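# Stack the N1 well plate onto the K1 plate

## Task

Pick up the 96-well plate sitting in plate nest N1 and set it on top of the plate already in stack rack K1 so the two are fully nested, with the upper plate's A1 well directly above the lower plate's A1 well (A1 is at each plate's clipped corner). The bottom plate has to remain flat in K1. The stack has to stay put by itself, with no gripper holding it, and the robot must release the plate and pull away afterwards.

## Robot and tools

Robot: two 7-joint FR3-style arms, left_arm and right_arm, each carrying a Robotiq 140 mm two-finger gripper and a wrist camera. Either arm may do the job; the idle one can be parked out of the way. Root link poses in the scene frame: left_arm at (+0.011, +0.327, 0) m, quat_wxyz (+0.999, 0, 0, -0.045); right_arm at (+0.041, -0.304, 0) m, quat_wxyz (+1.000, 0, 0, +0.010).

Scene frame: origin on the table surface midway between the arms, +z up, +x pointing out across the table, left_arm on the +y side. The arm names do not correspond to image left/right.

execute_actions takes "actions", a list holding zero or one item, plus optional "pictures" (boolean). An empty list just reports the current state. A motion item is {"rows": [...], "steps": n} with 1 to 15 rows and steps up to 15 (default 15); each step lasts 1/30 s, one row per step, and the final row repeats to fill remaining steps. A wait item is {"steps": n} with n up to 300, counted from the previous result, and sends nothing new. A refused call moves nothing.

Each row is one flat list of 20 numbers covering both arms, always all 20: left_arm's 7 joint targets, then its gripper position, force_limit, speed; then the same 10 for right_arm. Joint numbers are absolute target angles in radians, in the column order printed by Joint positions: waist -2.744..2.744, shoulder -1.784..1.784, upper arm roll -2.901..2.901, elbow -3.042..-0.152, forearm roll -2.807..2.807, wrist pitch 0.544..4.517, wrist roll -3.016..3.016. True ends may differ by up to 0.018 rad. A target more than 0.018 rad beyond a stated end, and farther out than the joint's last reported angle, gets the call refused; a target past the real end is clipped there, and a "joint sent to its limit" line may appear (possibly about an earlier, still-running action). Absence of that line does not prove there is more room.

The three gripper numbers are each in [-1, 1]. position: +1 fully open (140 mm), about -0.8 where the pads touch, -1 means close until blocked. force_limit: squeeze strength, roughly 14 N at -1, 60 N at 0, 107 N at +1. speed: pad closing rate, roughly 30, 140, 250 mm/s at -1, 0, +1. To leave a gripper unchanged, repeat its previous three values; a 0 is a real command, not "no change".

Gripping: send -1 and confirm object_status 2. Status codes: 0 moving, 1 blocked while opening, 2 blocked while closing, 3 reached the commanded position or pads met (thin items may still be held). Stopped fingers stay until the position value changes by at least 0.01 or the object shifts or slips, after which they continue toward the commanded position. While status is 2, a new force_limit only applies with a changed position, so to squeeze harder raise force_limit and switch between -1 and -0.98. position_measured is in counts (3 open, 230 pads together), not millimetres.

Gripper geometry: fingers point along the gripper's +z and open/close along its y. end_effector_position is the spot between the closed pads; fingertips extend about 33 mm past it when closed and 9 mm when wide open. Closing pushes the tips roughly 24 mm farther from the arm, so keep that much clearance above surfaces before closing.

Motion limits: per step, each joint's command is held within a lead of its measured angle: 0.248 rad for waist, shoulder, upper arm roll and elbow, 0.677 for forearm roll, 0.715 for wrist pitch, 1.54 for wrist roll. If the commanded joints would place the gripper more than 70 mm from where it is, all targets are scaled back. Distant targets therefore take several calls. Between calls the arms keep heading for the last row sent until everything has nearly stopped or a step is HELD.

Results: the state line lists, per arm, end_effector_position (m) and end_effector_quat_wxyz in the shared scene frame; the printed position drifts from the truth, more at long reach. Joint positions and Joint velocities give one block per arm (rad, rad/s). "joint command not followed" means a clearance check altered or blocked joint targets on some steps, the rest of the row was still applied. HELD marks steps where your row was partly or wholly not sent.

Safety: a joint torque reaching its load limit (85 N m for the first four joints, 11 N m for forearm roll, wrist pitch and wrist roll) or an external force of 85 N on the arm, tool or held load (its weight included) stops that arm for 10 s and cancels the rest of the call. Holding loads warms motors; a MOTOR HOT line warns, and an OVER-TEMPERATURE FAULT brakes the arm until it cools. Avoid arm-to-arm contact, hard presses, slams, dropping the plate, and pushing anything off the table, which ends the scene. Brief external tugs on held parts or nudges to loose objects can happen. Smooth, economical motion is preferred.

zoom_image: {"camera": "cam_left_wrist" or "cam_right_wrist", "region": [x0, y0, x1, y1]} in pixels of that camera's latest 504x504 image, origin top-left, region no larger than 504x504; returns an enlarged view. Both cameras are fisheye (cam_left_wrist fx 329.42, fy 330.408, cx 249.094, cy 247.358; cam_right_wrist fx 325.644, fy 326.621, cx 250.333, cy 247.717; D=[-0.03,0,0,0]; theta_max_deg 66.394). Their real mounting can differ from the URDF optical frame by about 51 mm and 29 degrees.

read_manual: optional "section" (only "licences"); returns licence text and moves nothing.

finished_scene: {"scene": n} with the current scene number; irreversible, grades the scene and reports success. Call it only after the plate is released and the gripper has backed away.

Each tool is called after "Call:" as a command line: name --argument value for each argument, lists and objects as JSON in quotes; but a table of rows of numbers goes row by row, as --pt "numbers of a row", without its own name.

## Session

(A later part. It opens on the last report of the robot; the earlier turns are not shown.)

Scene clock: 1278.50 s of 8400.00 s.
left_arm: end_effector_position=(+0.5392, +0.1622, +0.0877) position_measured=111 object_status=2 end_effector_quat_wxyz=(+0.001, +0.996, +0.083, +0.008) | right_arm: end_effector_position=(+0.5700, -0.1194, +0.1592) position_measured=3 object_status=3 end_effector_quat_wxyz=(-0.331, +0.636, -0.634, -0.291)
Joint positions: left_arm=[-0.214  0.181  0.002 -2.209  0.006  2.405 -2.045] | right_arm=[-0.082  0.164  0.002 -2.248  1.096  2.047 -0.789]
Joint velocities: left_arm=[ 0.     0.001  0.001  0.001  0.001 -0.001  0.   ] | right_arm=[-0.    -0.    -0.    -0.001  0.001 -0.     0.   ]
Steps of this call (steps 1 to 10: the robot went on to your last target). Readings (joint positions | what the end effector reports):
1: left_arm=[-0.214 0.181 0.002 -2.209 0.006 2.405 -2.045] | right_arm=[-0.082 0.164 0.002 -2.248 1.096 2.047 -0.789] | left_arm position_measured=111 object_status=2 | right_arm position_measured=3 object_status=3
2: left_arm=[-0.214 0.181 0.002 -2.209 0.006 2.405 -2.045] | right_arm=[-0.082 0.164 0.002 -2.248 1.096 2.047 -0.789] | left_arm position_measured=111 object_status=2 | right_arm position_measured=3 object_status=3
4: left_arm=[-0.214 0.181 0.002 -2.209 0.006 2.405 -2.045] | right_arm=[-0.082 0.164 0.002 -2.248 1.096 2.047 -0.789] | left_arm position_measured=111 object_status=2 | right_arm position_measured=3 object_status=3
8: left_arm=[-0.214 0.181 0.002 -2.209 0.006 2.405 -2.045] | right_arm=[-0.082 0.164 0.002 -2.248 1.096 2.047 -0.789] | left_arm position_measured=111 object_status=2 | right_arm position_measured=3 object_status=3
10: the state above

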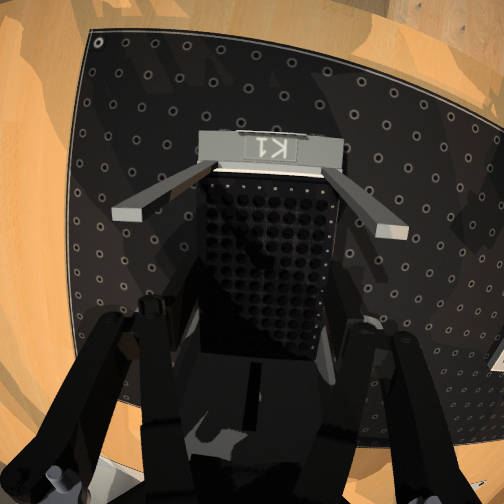

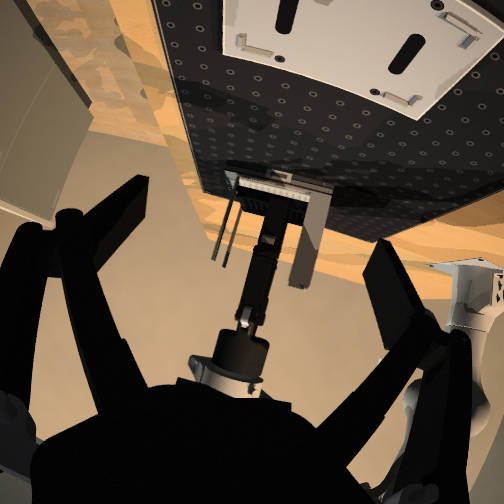

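Call:
execute_actions --actions '[{"rows":[[-0.2136,0.1798,0.001,-2.2090,0.006,2.4015,-2.053,-1,0,-0.6,-0.08,0.163,0,-2.25,1.1,2.05,-0.783,1,0,0],[-0.2132,0.1801,0.001,-2.2090,0.006,2.4015,-2.053,-1,0,-0.6,-0.08,0.163,0,-2.25,1.1,2.05,-0.783,1,0,0],[-0.2129,0.1804,0.001,-2.2090,0.006,2.4015,-2.053,-1,0,-0.6,-0.08,0.163,0,-2.25,1.1,2.05,-0.783,1,0,0],[-0.2126,0.1807,0.001,-2.2090,0.006,2.4015,-2.053,-1,0,-0.6,-0.08,0.163,0,-2.25,1.1,2.05,-0.783,1,0,0],[-0.2124,0.1810,0.001,-2.2090,0.006,2.4015,-2.053,-1,0,-0.6,-0.08,0.163,0,-2.25,1.1,2.05,-0.783,1,0,0],[-0.2124,0.1812,0.001,-2.2090,0.006,2.4015,-2.053,-1,0,-0.6,-0.08,0.163,0,-2.25,1.1,2.05,-0.783,1,0,0],[-0.2124,0.1814,0.001,-2.2090,0.006,2.4015,-2.053,-1,0,-0.6,-0.08,0.163,0,-2.25,1.1,2.05,-0.783,1,0,0],[-0.2124,0.1817,0.001,-2.2090,0.006,2.4020,-2.053,-1,0,-0.6,-0.08,0.163,0,-2.25,1.1,2.05,-0.783,1,0,0],[-0.2124,0.1821,0.001,-2.2090,0.006,2.4030,-2.053,-1,0,-0.6,-0.08,0.163,0,-2.25,1.1,2.05,-0.783,1,0,0],[-0.2124,0.1825,0.001,-2.2092,0.006,2.4040,-2.053,-1,0,-0.6,-0.08,0.163,0,-2.25,1.1,2.05,-0.783,1,0,0],[-0.2124,0.1830,0.001,-2.2094,0.006,2.4050,-2.053,-1,0,-0.6,-0.08,0.163,0,-2.25,1.1,2.05,-0.783,1,0,0],[-0.2124,0.1835,0.001,-2.2096,0.006,2.4060,-2.053,-1,0,-0.6,-0.08,0.163,0,-2.25,1.1,2.05,-0.783,1,0,0],[-0.2124,0.1840,0.001,-2.2098,0.006,2.4070,-2.053,-1,0,-0.6,-0.08,0.163,0,-2.25,1.1,2.05,-0.783,1,0,0],[-0.2124,0.1846,0.001,-2.2100,0.006,2.4080,-2.053,-1,0,-0.6,-0.08,0.163,0,-2.25,1.1,2.05,-0.783,1,0,0],[-0.2124,0.1852,0.001,-2.2102,0.006,2.4085,-2.053,-1,0,-0.6,-0.08,0.163,0,-2.25,1.1,2.05,-0.783,1,0,0]],"steps":15}]' --pictures false

Call:
execute_actions --actions '[{"steps":10}]'

Call:
zoom_image --camera "cam_left_wrist" --region '[185, 130, 365, 220]'

Call:
zoom_image --camera "cam_right_wrist" --region '[215, 160, 345, 240]'

Scene clock: 1308.10 s of 8400.00 s.
left_arm: end_effector_position=(+0.5391, +0.1622, +0.0873) position_measured=111 object_status=2 end_effector_quat_wxyz=(+0.001, +0.996, +0.083, +0.007) | right_arm: end_effector_position=(+0.5700, -0.1194, +0.1592) position_measured=3 object_status=3 end_effector_quat_wxyz=(-0.331, +0.636, -0.634, -0.291)
Joint positions: left_arm=[-0.214  0.181  0.002 -2.209  0.006  2.405 -2.045] | right_arm=[-0.082  0.164  0.002 -2.248  1.096  2.047 -0.789]
Joint velocities: left_arm=[-0.001  0.004 -0.001 -0.    -0.001  0.004 -0.001] | right_arm=[ 0.001  0.     0.     0.001  0.    -0.    -0.001]
Steps of this call (steps 1 to 15: the robot went on to your last target; steps 16 to 90: nothing new was sent; then 26.10 s passed at rest; steps 91 to 105: all 15 steps of this action). Readings (joint positions | what the end effector reports):
91: left_arm=[-0.214 0.180 0.002 -2.209 0.006 2.405 -2.045] | right_arm=[-0.082 0.164 0.002 -2.248 1.096 2.047 -0.789] | left_arm position_measured=111 object_status=2 | right_arm position_measured=3 object_status=3
92: left_arm=[-0.214 0.180 0.002 -2.209 0.006 2.405 -2.045] | right_arm=[-0.082 0.164 0.002 -2.248 1.096 2.047 -0.789] | left_arm position_measured=111 object_status=2 | right_arm position_measured=3 object_status=3
94: left_arm=[-0.214 0.180 0.002 -2.209 0.006 2.405 -2.045] | right_arm=[-0.082 0.164 0.002 -2.248 1.096 2.047 -0.789] | left_arm position_measured=111 object_status=2 | right_arm position_measured=3 object_status=3
98: left_arm=[-0.214 0.180 0.002 -2.209 0.006 2.405 -2.045] | right_arm=[-0.082 0.164 0.002 -2.248 1.096 2.047 -0.789] | left_arm position_measured=111 object_status=2 | right_arm position_measured=3 object_status=3
105: the state above

Scene clock: 1308.43 s of 8400.00 s.
left_arm: end_effector_position=(+0.5391, +0.1622, +0.0872) position_measured=111 object_status=2 end_effector_quat_wxyz=(+0.001, +0.996, +0.084, +0.008) | right_arm: end_effector_position=(+0.5700, -0.1194, +0.1592) position_measured=3 object_status=3 end_effector_quat_wxyz=(-0.331, +0.636, -0.634, -0.291)
Joint positions: left_arm=[-0.214  0.181  0.002 -2.209  0.006  2.405 -2.046] | right_arm=[-0.082  0.164  0.002 -2.248  1.096  2.047 -0.789]
Joint velocities: left_arm=[ 0.001  0.     0.    -0.001  0.001 -0.     0.   ] | right_arm=[-0.    -0.    -0.    -0.     0.001  0.     0.001]
Steps of this call (steps 1 to 10: the robot went on to your last target). Readings (joint positions | what the end effector reports):
1: left_arm=[-0.214 0.181 0.002 -2.209 0.006 2.405 -2.045] | right_arm=[-0.082 0.164 0.002 -2.248 1.096 2.047 -0.789] | left_arm position_measured=111 object_status=2 | right_arm position_measured=3 object_status=3
2: left_arm=[-0.214 0.181 0.002 -2.209 0.006 2.405 -2.045] | right_arm=[-0.082 0.164 0.002 -2.248 1.096 2.047 -0.789] | left_arm position_measured=111 object_status=2 | right_arm position_measured=3 object_status=3
4: left_arm=[-0.214 0.181 0.002 -2.209 0.006 2.405 -2.046] | right_arm=[-0.082 0.164 0.002 -2.248 1.096 2.047 -0.789] | left_arm position_measured=111 object_status=2 | right_arm position_measured=3 object_status=3
8: left_arm=[-0.214 0.181 0.002 -2.209 0.006 2.405 -2.046] | right_arm=[-0.082 0.164 0.002 -2.248 1.096 2.047 -0.789] | left_arm position_measured=111 object_status=2 | right_arm position_measured=3 object_status=3
10: the state above

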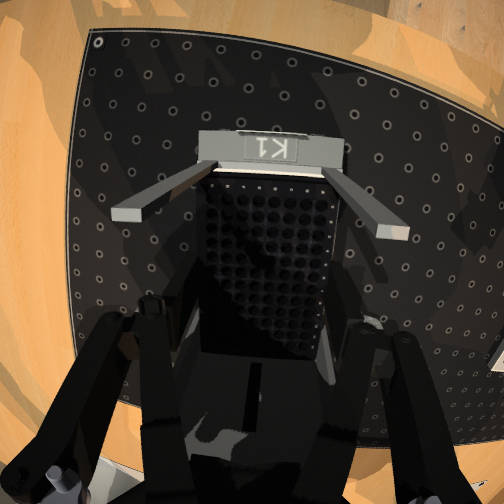

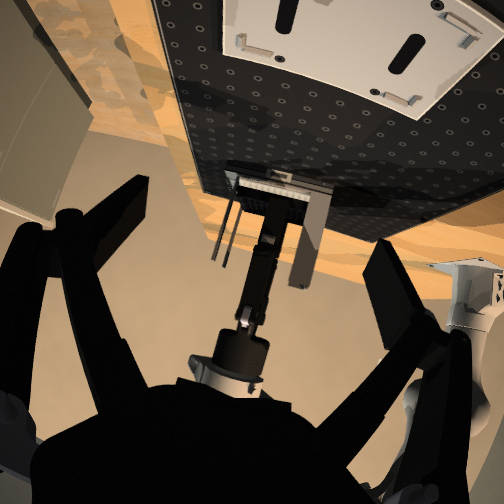

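Region (185, 130, 365, 220) of cam_left_wrist's 504x504 image, scaled by 2.800, with more detail than that image has.

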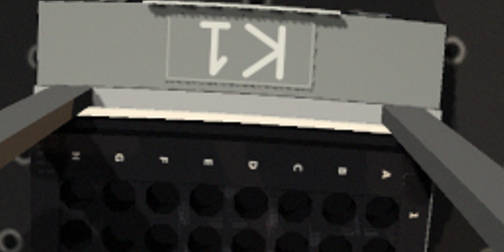

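Region (215, 160, 345, 240) of cam_right_wrist's 504x504 image, scaled by 3.877, with more detail than that image has; it fills the top 310 rows of this view, and the rest is white.

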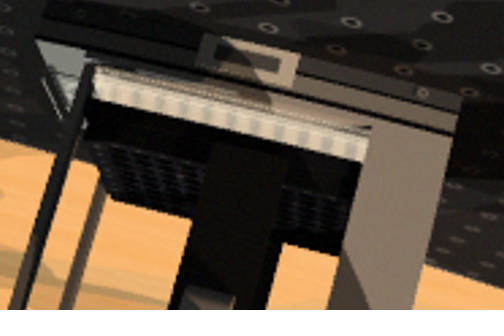

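Call:
execute_actions --actions '[{"rows":[[-0.2130,0.1842,0.001,-2.2098,0.006,2.4075,-2.051,-1,0,-0.6,-0.08,0.163,0,-2.25,1.1,2.05,-0.783,1,0,0],[-0.2135,0.1832,0.001,-2.2095,0.006,2.4065,-2.049,-1,0,-0.6,-0.08,0.163,0,-2.25,1.1,2.05,-0.783,1,0,0],[-0.2140,0.1824,0.0015,-2.2092,0.006,2.4055,-2.047,-1,0,-0.6,-0.08,0.163,0,-2.25,1.1,2.05,-0.783,1,0,0],[-0.2142,0.1818,0.002,-2.2090,0.006,2.4050,-2.046,-1,0,-0.6,-0.08,0.163,0,-2.25,1.1,2.05,-0.783,1,0,0],[-0.2142,0.1816,0.002,-2.2090,0.006,2.4050,-2.046,-1,0,-0.6,-0.08,0.163,0,-2.25,1.1,2.05,-0.783,1,0,0],[-0.2142,0.1816,0.002,-2.2090,0.006,2.4050,-2.046,-1,0,-0.6,-0.08,0.163,0,-2.25,1.1,2.05,-0.783,1,0,0],[-0.2142,0.1816,0.002,-2.2090,0.006,2.4050,-2.046,0.48,0,-0.6,-0.08,0.163,0,-2.25,1.1,2.05,-0.783,1,0,0]],"steps":15}]' --pictures false

Call:
execute_actions --actions '[{"steps":10}]'

Call:
zoom_image --camera "cam_right_wrist" --region '[215, 160, 345, 240]'

Call:
zoom_image --camera "cam_left_wrist" --region '[185, 130, 365, 220]'

Scene clock: 1334.43 s of 8400.00 s.
left_arm: end_effector_position=(+0.5392, +0.1622, +0.0873) position_measured=80 object_status=0 end_effector_quat_wxyz=(+0.001, +0.996, +0.084, +0.008) | right_arm: end_effector_position=(+0.5700, -0.1194, +0.1592) position_measured=3 object_status=3 end_effector_quat_wxyz=(-0.331, +0.636, -0.634, -0.291)
Joint positions: left_arm=[-0.214  0.181  0.002 -2.209  0.006  2.405 -2.046] | right_arm=[-0.082  0.164  0.002 -2.248  1.096  2.047 -0.789]
Joint velocities: left_arm=[ 0.     0.     0.     0.002 -0.001  0.001 -0.001] | right_arm=[ 0.001  0.    -0.001 -0.002  0.001  0.    -0.001]
Steps of this call (steps 1 to 15: the robot went on to your last target; steps 16 to 90: nothing new was sent; then 22.50 s passed at rest; steps 91 to 105: all 15 steps of this action). Readings (joint positions | what the end effector reports):
91: left_arm=[-0.214 0.181 0.002 -2.209 0.006 2.405 -2.046] | right_arm=[-0.082 0.164 0.002 -2.248 1.096 2.047 -0.789] | left_arm position_measured=111 object_status=2 | right_arm position_measured=3 object_status=3
92: left_arm=[-0.214 0.181 0.002 -2.209 0.006 2.405 -2.046] | right_arm=[-0.082 0.164 0.002 -2.248 1.096 2.047 -0.789] | left_arm position_measured=111 object_status=2 | right_arm position_measured=3 object_status=3
94: left_arm=[-0.214 0.181 0.002 -2.209 0.006 2.405 -2.046] | right_arm=[-0.082 0.164 0.002 -2.248 1.096 2.047 -0.789] | left_arm position_measured=111 object_status=2 | right_arm position_measured=3 object_status=3
98: left_arm=[-0.214 0.181 0.002 -2.209 0.006 2.405 -2.046] | right_arm=[-0.082 0.164 0.002 -2.248 1.096 2.047 -0.789] | left_arm position_measured=111 object_status=0 | right_arm position_measured=3 object_status=3
105: the state above

Scene clock: 1334.77 s of 8400.00 s.
left_arm: end_effector_position=(+0.5392, +0.1622, +0.0873) position_measured=68 object_status=3 end_effector_quat_wxyz=(+0.001, +0.996, +0.084, +0.008) | right_arm: end_effector_position=(+0.5700, -0.1194, +0.1592) position_measured=3 object_status=3 end_effector_quat_wxyz=(-0.331, +0.636, -0.634, -0.291)
Joint positions: left_arm=[-0.214  0.181  0.002 -2.209  0.006  2.405 -2.046] | right_arm=[-0.082  0.164  0.002 -2.248  1.096  2.047 -0.789]
Joint velocities: left_arm=[ 0.     0.     0.     0.001  0.    -0.     0.   ] | right_arm=[ 0.001  0.     0.    -0.     0.001  0.001  0.001]
Steps of this call (steps 1 to 10: the robot went on to your last target). Readings (joint positions | what the end effector reports):
1: left_arm=[-0.214 0.181 0.002 -2.209 0.006 2.405 -2.046] | right_arm=[-0.082 0.164 0.002 -2.248 1.096 2.047 -0.789] | left_arm position_measured=76 object_status=0 | right_arm position_measured=3 object_status=3
2: left_arm=[-0.214 0.181 0.002 -2.209 0.006 2.405 -2.046] | right_arm=[-0.082 0.164 0.002 -2.248 1.096 2.047 -0.789] | left_arm position_measured=72 object_status=0 | right_arm position_measured=3 object_status=3
4: left_arm=[-0.214 0.181 0.002 -2.209 0.006 2.405 -2.046] | right_arm=[-0.082 0.164 0.002 -2.248 1.096 2.047 -0.789] | left_arm position_measured=68 object_status=0 | right_arm position_measured=3 object_status=3
8: left_arm=[-0.214 0.181 0.002 -2.209 0.006 2.405 -2.046] | right_arm=[-0.082 0.164 0.002 -2.248 1.096 2.047 -0.789] | left_arm position_measured=68 object_status=0 | right_arm position_measured=3 object_status=3
10: the state above

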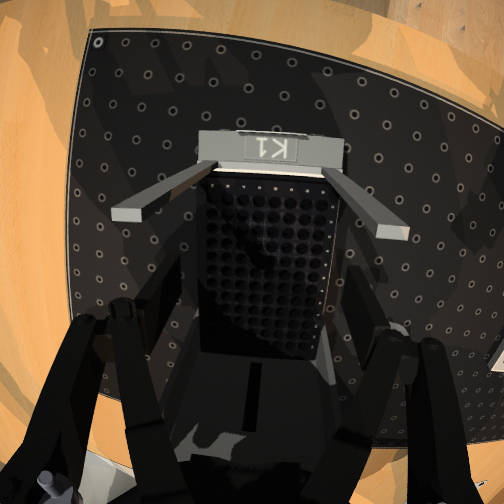

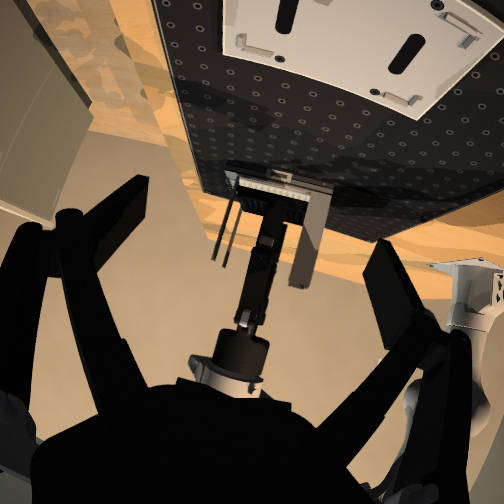

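Region (215, 160, 345, 240) of cam_right_wrist's 504x504 image, scaled by 3.877, with more detail than that image has; it fills the top 310 rows of this view, and the rest is white.

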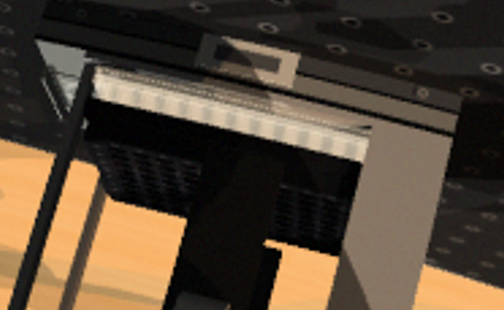

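Region (185, 130, 365, 220) of cam_left_wrist's 504x504 image, scaled by 2.800, with more detail than that image has.

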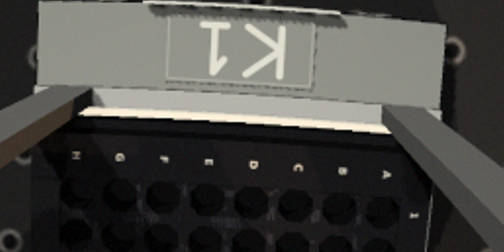

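Call:
execute_actions --actions '[{"rows":[[-0.2142,0.1805,0.002,-2.2070,0.006,2.3990,-2.046,0.48,0,-0.6,-0.08,0.163,0,-2.25,1.1,2.05,-0.783,1,0,0],[-0.2142,0.1779,0.002,-2.2062,0.006,2.3900,-2.046,0.48,0,-0.6,-0.08,0.163,0,-2.25,1.1,2.05,-0.783,1,0,0],[-0.2142,0.1739,0.002,-2.2051,0.006,2.3790,-2.046,0.48,0,-0.6,-0.08,0.163,0,-2.25,1.1,2.05,-0.783,1,0,0],[-0.2142,0.1681,0.002,-2.2033,0.006,2.3660,-2.046,0.48,0,-0.6,-0.08,0.163,0,-2.25,1.1,2.05,-0.783,1,0,0],[-0.2142,0.1610,0.002,-2.2010,0.006,2.3524,-2.046,0.48,0,-0.6,-0.08,0.163,0,-2.25,1.1,2.05,-0.783,1,0,0],[-0.2142,0.1525,0.002,-2.1980,0.006,2.3377,-2.046,0.48,0,-0.6,-0.08,0.163,0,-2.25,1.1,2.05,-0.783,1,0,0],[-0.2142,0.1429,0.002,-2.1943,0.006,2.3213,-2.046,0.48,0,-0.6,-0.08,0.163,0,-2.25,1.1,2.05,-0.783,1,0,0],[-0.2142,0.1325,0.002,-2.1900,0.006,2.3037,-2.046,0.48,0,-0.6,-0.08,0.163,0,-2.25,1.1,2.05,-0.783,1,0,0],[-0.2142,0.1213,0.002,-2.1848,0.006,2.2848,-2.046,0.48,0,-0.6,-0.08,0.163,0,-2.25,1.1,2.05,-0.783,1,0,0],[-0.2142,0.1096,0.002,-2.1788,0.006,2.2649,-2.046,0.48,0,-0.6,-0.08,0.163,0,-2.25,1.1,2.05,-0.783,1,0,0],[-0.2142,0.0976,0.002,-2.1720,0.006,2.2442,-2.046,0.48,0,-0.6,-0.08,0.163,0,-2.25,1.1,2.05,-0.783,1,0,0],[-0.2142,0.0854,0.002,-2.1643,0.006,2.2232,-2.046,0.48,0,-0.6,-0.08,0.163,0,-2.25,1.1,2.05,-0.783,1,0,0],[-0.2142,0.0732,0.002,-2.1558,0.006,2.2017,-2.046,0.48,0,-0.6,-0.08,0.163,0,-2.25,1.1,2.05,-0.783,1,0,0],[-0.2142,0.0615,0.002,-2.1466,0.006,2.1801,-2.046,0.48,0,-0.6,-0.08,0.163,0,-2.25,1.1,2.05,-0.783,1,0,0],[-0.2142,0.0500,0.002,-2.1365,0.006,2.1589,-2.046,0.48,0,-0.6,-0.08,0.163,0,-2.25,1.1,2.05,-0.783,1,0,0]],"steps":15}]' --pictures false

Call:
execute_actions --actions '[{"rows":[[-0.2142,0.0390,0.002,-2.1259,0.006,2.1379,-2.046,0.48,0,-0.6,-0.08,0.163,0,-2.25,1.1,2.05,-0.783,1,0,0],[-0.2142,0.0288,0.002,-2.1149,0.006,2.1176,-2.046,0.48,0,-0.6,-0.08,0.163,0,-2.25,1.1,2.05,-0.783,1,0,0],[-0.2142,0.0193,0.002,-2.1035,0.006,2.0982,-2.046,0.48,0,-0.6,-0.08,0.163,0,-2.25,1.1,2.05,-0.783,1,0,0],[-0.2142,0.0105,0.002,-2.0919,0.006,2.0800,-2.046,0.48,0,-0.6,-0.08,0.163,0,-2.25,1.1,2.05,-0.783,1,0,0],[-0.2142,0.0026,0.002,-2.0804,0.006,2.0630,-2.046,0.48,0,-0.6,-0.08,0.163,0,-2.25,1.1,2.05,-0.783,1,0,0],[-0.2142,-0.0044,0.002,-2.0691,0.006,2.0476,-2.046,0.48,0,-0.6,-0.08,0.163,0,-2.25,1.1,2.05,-0.783,1,0,0],[-0.2142,-0.0105,0.002,-2.0583,0.006,2.0337,-2.046,0.48,0,-0.6,-0.08,0.163,0,-2.25,1.1,2.05,-0.783,1,0,0],[-0.2142,-0.0158,0.002,-2.0482,0.006,2.0216,-2.046,0.48,0,-0.6,-0.08,0.163,0,-2.25,1.1,2.05,-0.783,1,0,0],[-0.2142,-0.0204,0.002,-2.0389,0.006,2.0116,-2.046,0.48,0,-0.6,-0.08,0.163,0,-2.25,1.1,2.05,-0.783,1,0,0],[-0.2142,-0.0242,0.002,-2.0305,0.006,2.0036,-2.046,0.48,0,-0.6,-0.08,0.163,0,-2.25,1.1,2.05,-0.783,1,0,0],[-0.2142,-0.0271,0.002,-2.0235,0.006,1.9982,-2.046,0.48,0,-0.6,-0.08,0.163,0,-2.25,1.1,2.05,-0.783,1,0,0],[-0.2142,-0.0294,0.002,-2.0179,0.006,1.9947,-2.046,0.48,0,-0.6,-0.08,0.163,0,-2.25,1.1,2.05,-0.783,1,0,0],[-0.2142,-0.0310,0.002,-2.0139,0.006,1.9934,-2.046,0.48,0,-0.6,-0.08,0.163,0,-2.25,1.1,2.05,-0.783,1,0,0],[-0.2142,-0.0319,0.002,-2.0114,0.006,1.9934,-2.046,0.48,0,-0.6,-0.08,0.163,0,-2.25,1.1,2.05,-0.783,1,0,0],[-0.2142,-0.0323,0.002,-2.0105,0.006,1.9934,-2.046,0.48,0,-0.6,-0.08,0.163,0,-2.25,1.1,2.05,-0.783,1,0,0]],"steps":15}]' --pictures false

Call:
execute_actions --actions '[{"steps":8}]'

Call:
zoom_image --camera "cam_right_wrist" --region '[215, 160, 345, 240]'

Scene clock: 1436.17 s of 8400.00 s.
left_arm: end_effector_position=(+0.5376, +0.1630, +0.1510) position_measured=68 object_status=3 end_effector_quat_wxyz=(-0.000, +0.996, +0.084, +0.006) | right_arm: end_effector_position=(+0.5700, -0.1194, +0.1592) position_measured=3 object_status=3 end_effector_quat_wxyz=(-0.331, +0.636, -0.634, -0.291)
Joint positions: left_arm=[-0.214  0.08   0.002 -2.159  0.006  2.249 -2.046] | right_arm=[-0.082  0.164  0.002 -2.248  1.096  2.047 -0.789]
Joint velocities: left_arm=[-0.    -0.367  0.001  0.261 -0.001 -0.528 -0.001] | right_arm=[ 0.    -0.001  0.001 -0.     0.    -0.    -0.001]
Steps of this call (steps 1 to 15: the robot went on to your last target; steps 16 to 90: nothing new was sent; then 97.90 s passed at rest; steps 91 to 105: all 15 steps of this action). Readings (joint positions | what the end effector reports):
91: left_arm=[-0.214 0.181 0.002 -2.209 0.006 2.405 -2.046] | right_arm=[-0.082 0.164 0.002 -2.248 1.096 2.047 -0.789] | left_arm position_measured=68 object_status=3 | right_arm position_measured=3 object_status=3
92: left_arm=[-0.214 0.181 0.002 -2.209 0.006 2.403 -2.046] | right_arm=[-0.082 0.164 0.002 -2.248 1.096 2.047 -0.789] | left_arm position_measured=68 object_status=3 | right_arm position_measured=3 object_status=3
94: left_arm=[-0.214 0.178 0.002 -2.208 0.006 2.394 -2.046] | right_arm=[-0.082 0.164 0.002 -2.248 1.096 2.047 -0.789] | left_arm position_measured=68 object_status=3 | right_arm position_measured=3 object_status=3
98: left_arm=[-0.214 0.157 0.002 -2.202 0.006 2.359 -2.046] | right_arm=[-0.082 0.164 0.002 -2.248 1.096 2.047 -0.789] | left_arm position_measured=68 object_status=3 | right_arm position_measured=3 object_status=3
105: the state above

Scene clock: 1436.67 s of 8400.00 s.
left_arm: end_effector_position=(+0.5438, +0.1613, +0.2572) position_measured=68 object_status=3 end_effector_quat_wxyz=(+0.005, +0.996, +0.084, +0.020) | right_arm: end_effector_position=(+0.5700, -0.1194, +0.1592) position_measured=3 object_status=3 end_effector_quat_wxyz=(-0.331, +0.636, -0.634, -0.291)
Joint positions: left_arm=[-0.214 -0.032  0.002 -2.018  0.006  2.026 -2.046] | right_arm=[-0.082  0.164  0.002 -2.248  1.096  2.047 -0.789]
Joint velocities: left_arm=[-0.001 -0.053 -0.001  0.11   0.    -0.172  0.   ] | right_arm=[-0.     0.001 -0.001  0.001  0.001 -0.    -0.001]
Steps of this call (steps 1 to 15: all 15 steps of this action). Readings (joint positions | what the end effector reports):
1: left_arm=[-0.214 0.068 0.002 -2.149 0.006 2.230 -2.046] | right_arm=[-0.082 0.164 0.002 -2.248 1.096 2.047 -0.789] | left_arm position_measured=68 object_status=3 | right_arm position_measured=3 object_status=3
2: left_arm=[-0.214 0.056 0.002 -2.139 0.006 2.211 -2.046] | right_arm=[-0.082 0.164 0.002 -2.248 1.096 2.047 -0.789] | left_arm position_measured=68 object_status=3 | right_arm position_measured=3 object_status=3
4: left_arm=[-0.214 0.034 0.002 -2.118 0.006 2.173 -2.046] | right_arm=[-0.082 0.164 0.002 -2.248 1.096 2.047 -0.789] | left_arm position_measured=68 object_status=3 | right_arm position_measured=3 object_status=3
8: left_arm=[-0.214 -0.001 0.002 -2.073 0.006 2.103 -2.046] | right_arm=[-0.082 0.164 0.002 -2.248 1.096 2.047 -0.789] | left_arm position_measured=68 object_status=3 | right_arm position_measured=3 object_status=3
15: the state above

Scene clock: 1436.93 s of 8400.00 s.
left_arm: end_effector_position=(+0.5389, +0.1629, +0.2587) position_measured=68 object_status=3 end_effector_quat_wxyz=(+0.002, +0.996, +0.085, +0.012) | right_arm: end_effector_position=(+0.5700, -0.1194, +0.1592) position_measured=3 object_status=3 end_effector_quat_wxyz=(-0.331, +0.636, -0.634, -0.291)
Joint positions: left_arm=[-0.214 -0.034  0.002 -2.012  0.006  2.003 -2.046] | right_arm=[-0.082  0.164  0.002 -2.248  1.096  2.047 -0.789]
Joint velocities: left_arm=[ 0.    -0.    -0.001  0.001  0.001 -0.039 -0.001] | right_arm=[-0.     0.001 -0.001 -0.     0.001 -0.    -0.001]
Steps of this call (steps 1 to 8: the robot went on to your last target). Readings (joint positions | what the end effector reports):
1: left_arm=[-0.214 -0.033 0.002 -2.015 0.006 2.021 -2.046] | right_arm=[-0.082 0.164 0.002 -2.248 1.096 2.047 -0.789] | left_arm position_measured=68 object_status=3 | right_arm position_measured=3 object_status=3
2: left_arm=[-0.214 -0.034 0.002 -2.013 0.006 2.017 -2.046] | right_arm=[-0.082 0.164 0.002 -2.248 1.096 2.047 -0.789] | left_arm position_measured=68 object_status=3 | right_arm position_measured=3 object_status=3
4: left_arm=[-0.214 -0.034 0.002 -2.012 0.006 2.010 -2.046] | right_arm=[-0.082 0.164 0.002 -2.248 1.096 2.047 -0.789] | left_arm position_measured=68 object_status=3 | right_arm position_measured=3 object_status=3
8: the state above

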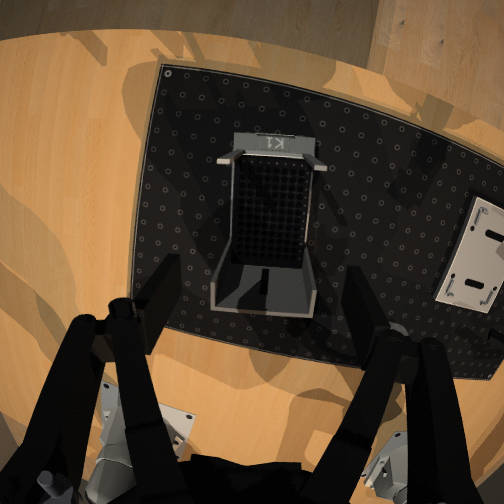

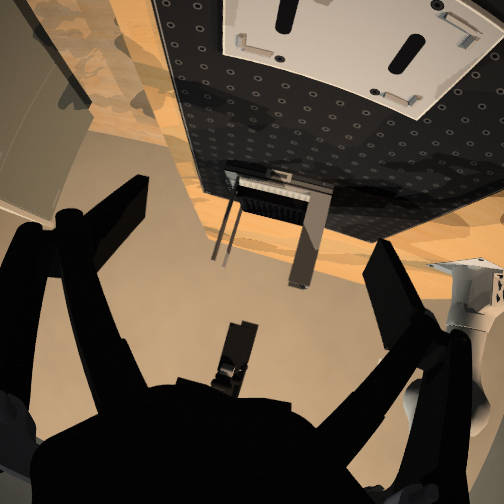

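Region (215, 160, 345, 240) of cam_right_wrist's 504x504 image, scaled by 3.877, with more detail than that image has; it fills the top 310 rows of this view, and the rest is white.

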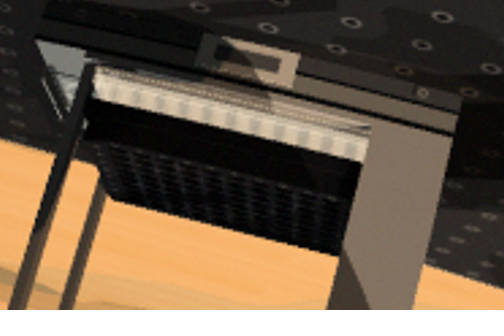

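Call:
execute_actions --actions '[{"rows":[[-0.212,-0.0352,0.002,-2.0126,0.006,1.9934,-2.046,0.48,0,-0.6,-0.08,0.163,0,-2.25,1.1,2.05,-0.783,1,0,0],[-0.206,-0.0439,0.002,-2.0187,0.006,1.990,-2.046,0.48,0,-0.6,-0.08,0.163,0,-2.25,1.1,2.05,-0.783,1,0,0],[-0.195,-0.0579,0.002,-2.0286,0.006,1.985,-2.046,0.48,0,-0.6,-0.08,0.163,0,-2.25,1.1,2.05,-0.783,1,0,0],[-0.181,-0.0766,0.002,-2.0418,0.006,1.979,-2.046,0.48,0,-0.6,-0.08,0.163,0,-2.25,1.1,2.05,-0.783,1,0,0],[-0.164,-0.0992,0.002,-2.0579,0.006,1.972,-2.046,0.48,0,-0.6,-0.08,0.163,0,-2.25,1.1,2.05,-0.783,1,0,0],[-0.145,-0.1248,0.002,-2.0760,0.006,1.964,-2.046,0.48,0,-0.6,-0.08,0.163,0,-2.25,1.1,2.05,-0.783,1,0,0],[-0.125,-0.1521,0.002,-2.0953,0.006,1.956,-2.046,0.48,0,-0.6,-0.08,0.163,0,-2.25,1.1,2.05,-0.783,1,0,0],[-0.104,-0.1802,0.002,-2.1152,0.006,1.948,-2.046,0.48,0,-0.6,-0.08,0.163,0,-2.25,1.1,2.05,-0.783,1,0,0],[-0.083,-0.2075,0.002,-2.1345,0.006,1.940,-2.046,0.48,0,-0.6,-0.08,0.163,0,-2.25,1.1,2.05,-0.783,1,0,0],[-0.064,-0.2331,0.002,-2.1526,0.006,1.933,-2.046,0.48,0,-0.6,-0.08,0.163,0,-2.25,1.1,2.05,-0.783,1,0,0],[-0.047,-0.2557,0.002,-2.1687,0.006,1.927,-2.046,0.48,0,-0.6,-0.08,0.163,0,-2.25,1.1,2.05,-0.783,1,0,0],[-0.033,-0.2744,0.002,-2.1819,0.006,1.922,-2.046,0.48,0,-0.6,-0.08,0.163,0,-2.25,1.1,2.05,-0.783,1,0,0],[-0.023,-0.2884,0.002,-2.1918,0.006,1.918,-2.046,0.48,0,-0.6,-0.08,0.163,0,-2.25,1.1,2.05,-0.783,1,0,0],[-0.016,-0.2971,0.002,-2.1979,0.006,1.916,-2.046,0.48,0,-0.6,-0.08,0.163,0,-2.25,1.1,2.05,-0.783,1,0,0],[-0.014,-0.3000,0.002,-2.2000,0.006,1.916,-2.046,0.48,0,-0.6,-0.08,0.163,0,-2.25,1.1,2.05,-0.783,1,0,0]],"steps":15}]' --pictures false

Call:
execute_actions --actions '[{"steps":12}]'

Call:
zoom_image --camera "cam_right_wrist" --region '[215, 160, 345, 240]'

Scene clock: 1466.00 s of 8400.00 s.
left_arm: end_effector_position=(+0.4907, +0.2727, +0.2991) position_measured=68 object_status=3 end_effector_quat_wxyz=(+0.004, +0.984, +0.178, +0.019) | right_arm: end_effector_position=(+0.5700, -0.1194, +0.1592) position_measured=3 object_status=3 end_effector_quat_wxyz=(-0.331, +0.636, -0.634, -0.291)
Joint positions: left_arm=[-0.03  -0.279  0.006 -2.178  0.006  1.938 -2.046] | right_arm=[-0.082  0.164  0.001 -2.248  1.096  2.047 -0.789]
Joint velocities: left_arm=[ 0.273 -0.378  0.034 -0.219 -0.001 -0.118  0.   ] | right_arm=[-0.001  0.     0.     0.001 -0.001  0.    -0.   ]
Steps of this call (steps 1 to 30: the robot went on to your last target; steps 31 to 90: nothing new was sent; then 25.57 s passed at rest; steps 91 to 105: all 15 steps of this action). Readings (joint positions | what the end effector reports):
91: left_arm=[-0.214 -0.034 0.002 -2.012 0.006 1.996 -2.046] | right_arm=[-0.082 0.164 0.001 -2.248 1.096 2.047 -0.789] | left_arm position_measured=68 object_status=3 | right_arm position_measured=3 object_status=3
92: left_arm=[-0.213 -0.035 0.001 -2.013 0.006 1.996 -2.046] | right_arm=[-0.082 0.164 0.001 -2.248 1.096 2.047 -0.789] | left_arm position_measured=68 object_status=3 | right_arm position_measured=3 object_status=3
94: left_arm=[-0.205 -0.047 -0.001 -2.024 0.006 1.993 -2.046] | right_arm=[-0.082 0.164 0.001 -2.248 1.096 2.047 -0.789] | left_arm position_measured=68 object_status=3 | right_arm position_measured=3 object_status=3
98: left_arm=[-0.151 -0.118 -0.003 -2.078 0.006 1.976 -2.046] | right_arm=[-0.082 0.164 0.001 -2.248 1.096 2.047 -0.789] | left_arm position_measured=68 object_status=3 | right_arm position_measured=3 object_status=3
105: the state above

Scene clock: 1466.40 s of 8400.00 s.
left_arm: end_effector_position=(+0.4794, +0.2798, +0.2975) position_measured=68 object_status=3 end_effector_quat_wxyz=(+0.001, +0.983, +0.184, +0.011) | right_arm: end_effector_position=(+0.5700, -0.1194, +0.1592) position_measured=3 object_status=3 end_effector_quat_wxyz=(-0.331, +0.636, -0.634, -0.291)
Joint positions: left_arm=[-0.015 -0.3    0.004 -2.198  0.006  1.92  -2.046] | right_arm=[-0.082  0.164  0.001 -2.248  1.096  2.047 -0.789]
Joint velocities: left_arm=[ 0.    -0.     0.001  0.    -0.001 -0.01  -0.002] | right_arm=[-0.     0.001 -0.     0.001  0.001 -0.001  0.001]
Steps of this call (steps 1 to 12: the robot went on to your last target). Readings (joint positions | what the end effector reports):
1: left_arm=[-0.023 -0.289 0.007 -2.184 0.006 1.934 -2.046] | right_arm=[-0.082 0.164 0.001 -2.248 1.096 2.047 -0.789] | left_arm position_measured=68 object_status=3 | right_arm position_measured=3 object_status=3
2: left_arm=[-0.019 -0.295 0.007 -2.188 0.006 1.932 -2.046] | right_arm=[-0.082 0.164 0.001 -2.248 1.096 2.047 -0.789] | left_arm position_measured=68 object_status=3 | right_arm position_measured=3 object_status=3
4: left_arm=[-0.016 -0.300 0.007 -2.193 0.006 1.928 -2.046] | right_arm=[-0.082 0.164 0.001 -2.248 1.096 2.047 -0.789] | left_arm position_measured=68 object_status=3 | right_arm position_measured=3 object_status=3
8: left_arm=[-0.015 -0.300 0.004 -2.197 0.006 1.923 -2.046] | right_arm=[-0.082 0.164 0.001 -2.248 1.096 2.047 -0.789] | left_arm position_measured=68 object_status=3 | right_arm position_measured=3 object_status=3
12: the state above

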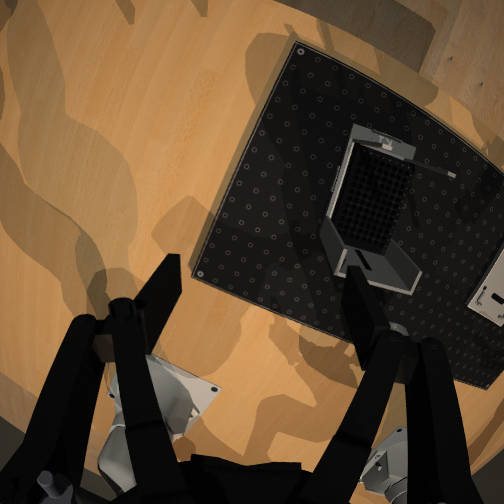

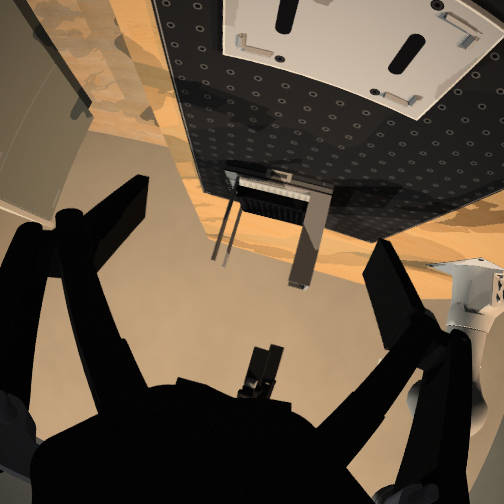

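Region (215, 160, 345, 240) of cam_right_wrist's 504x504 image, scaled by 3.877, with more detail than that image has; it fills the top 310 rows of this view, and the rest is white.

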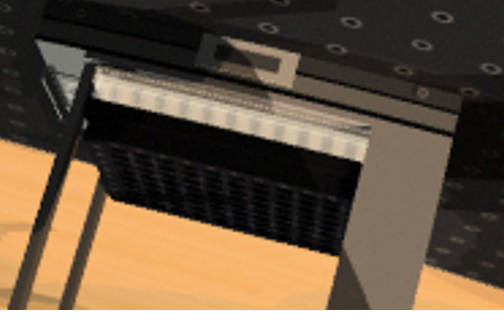

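Call:
finished_scene --scene 2

The scene is finished: the task was done.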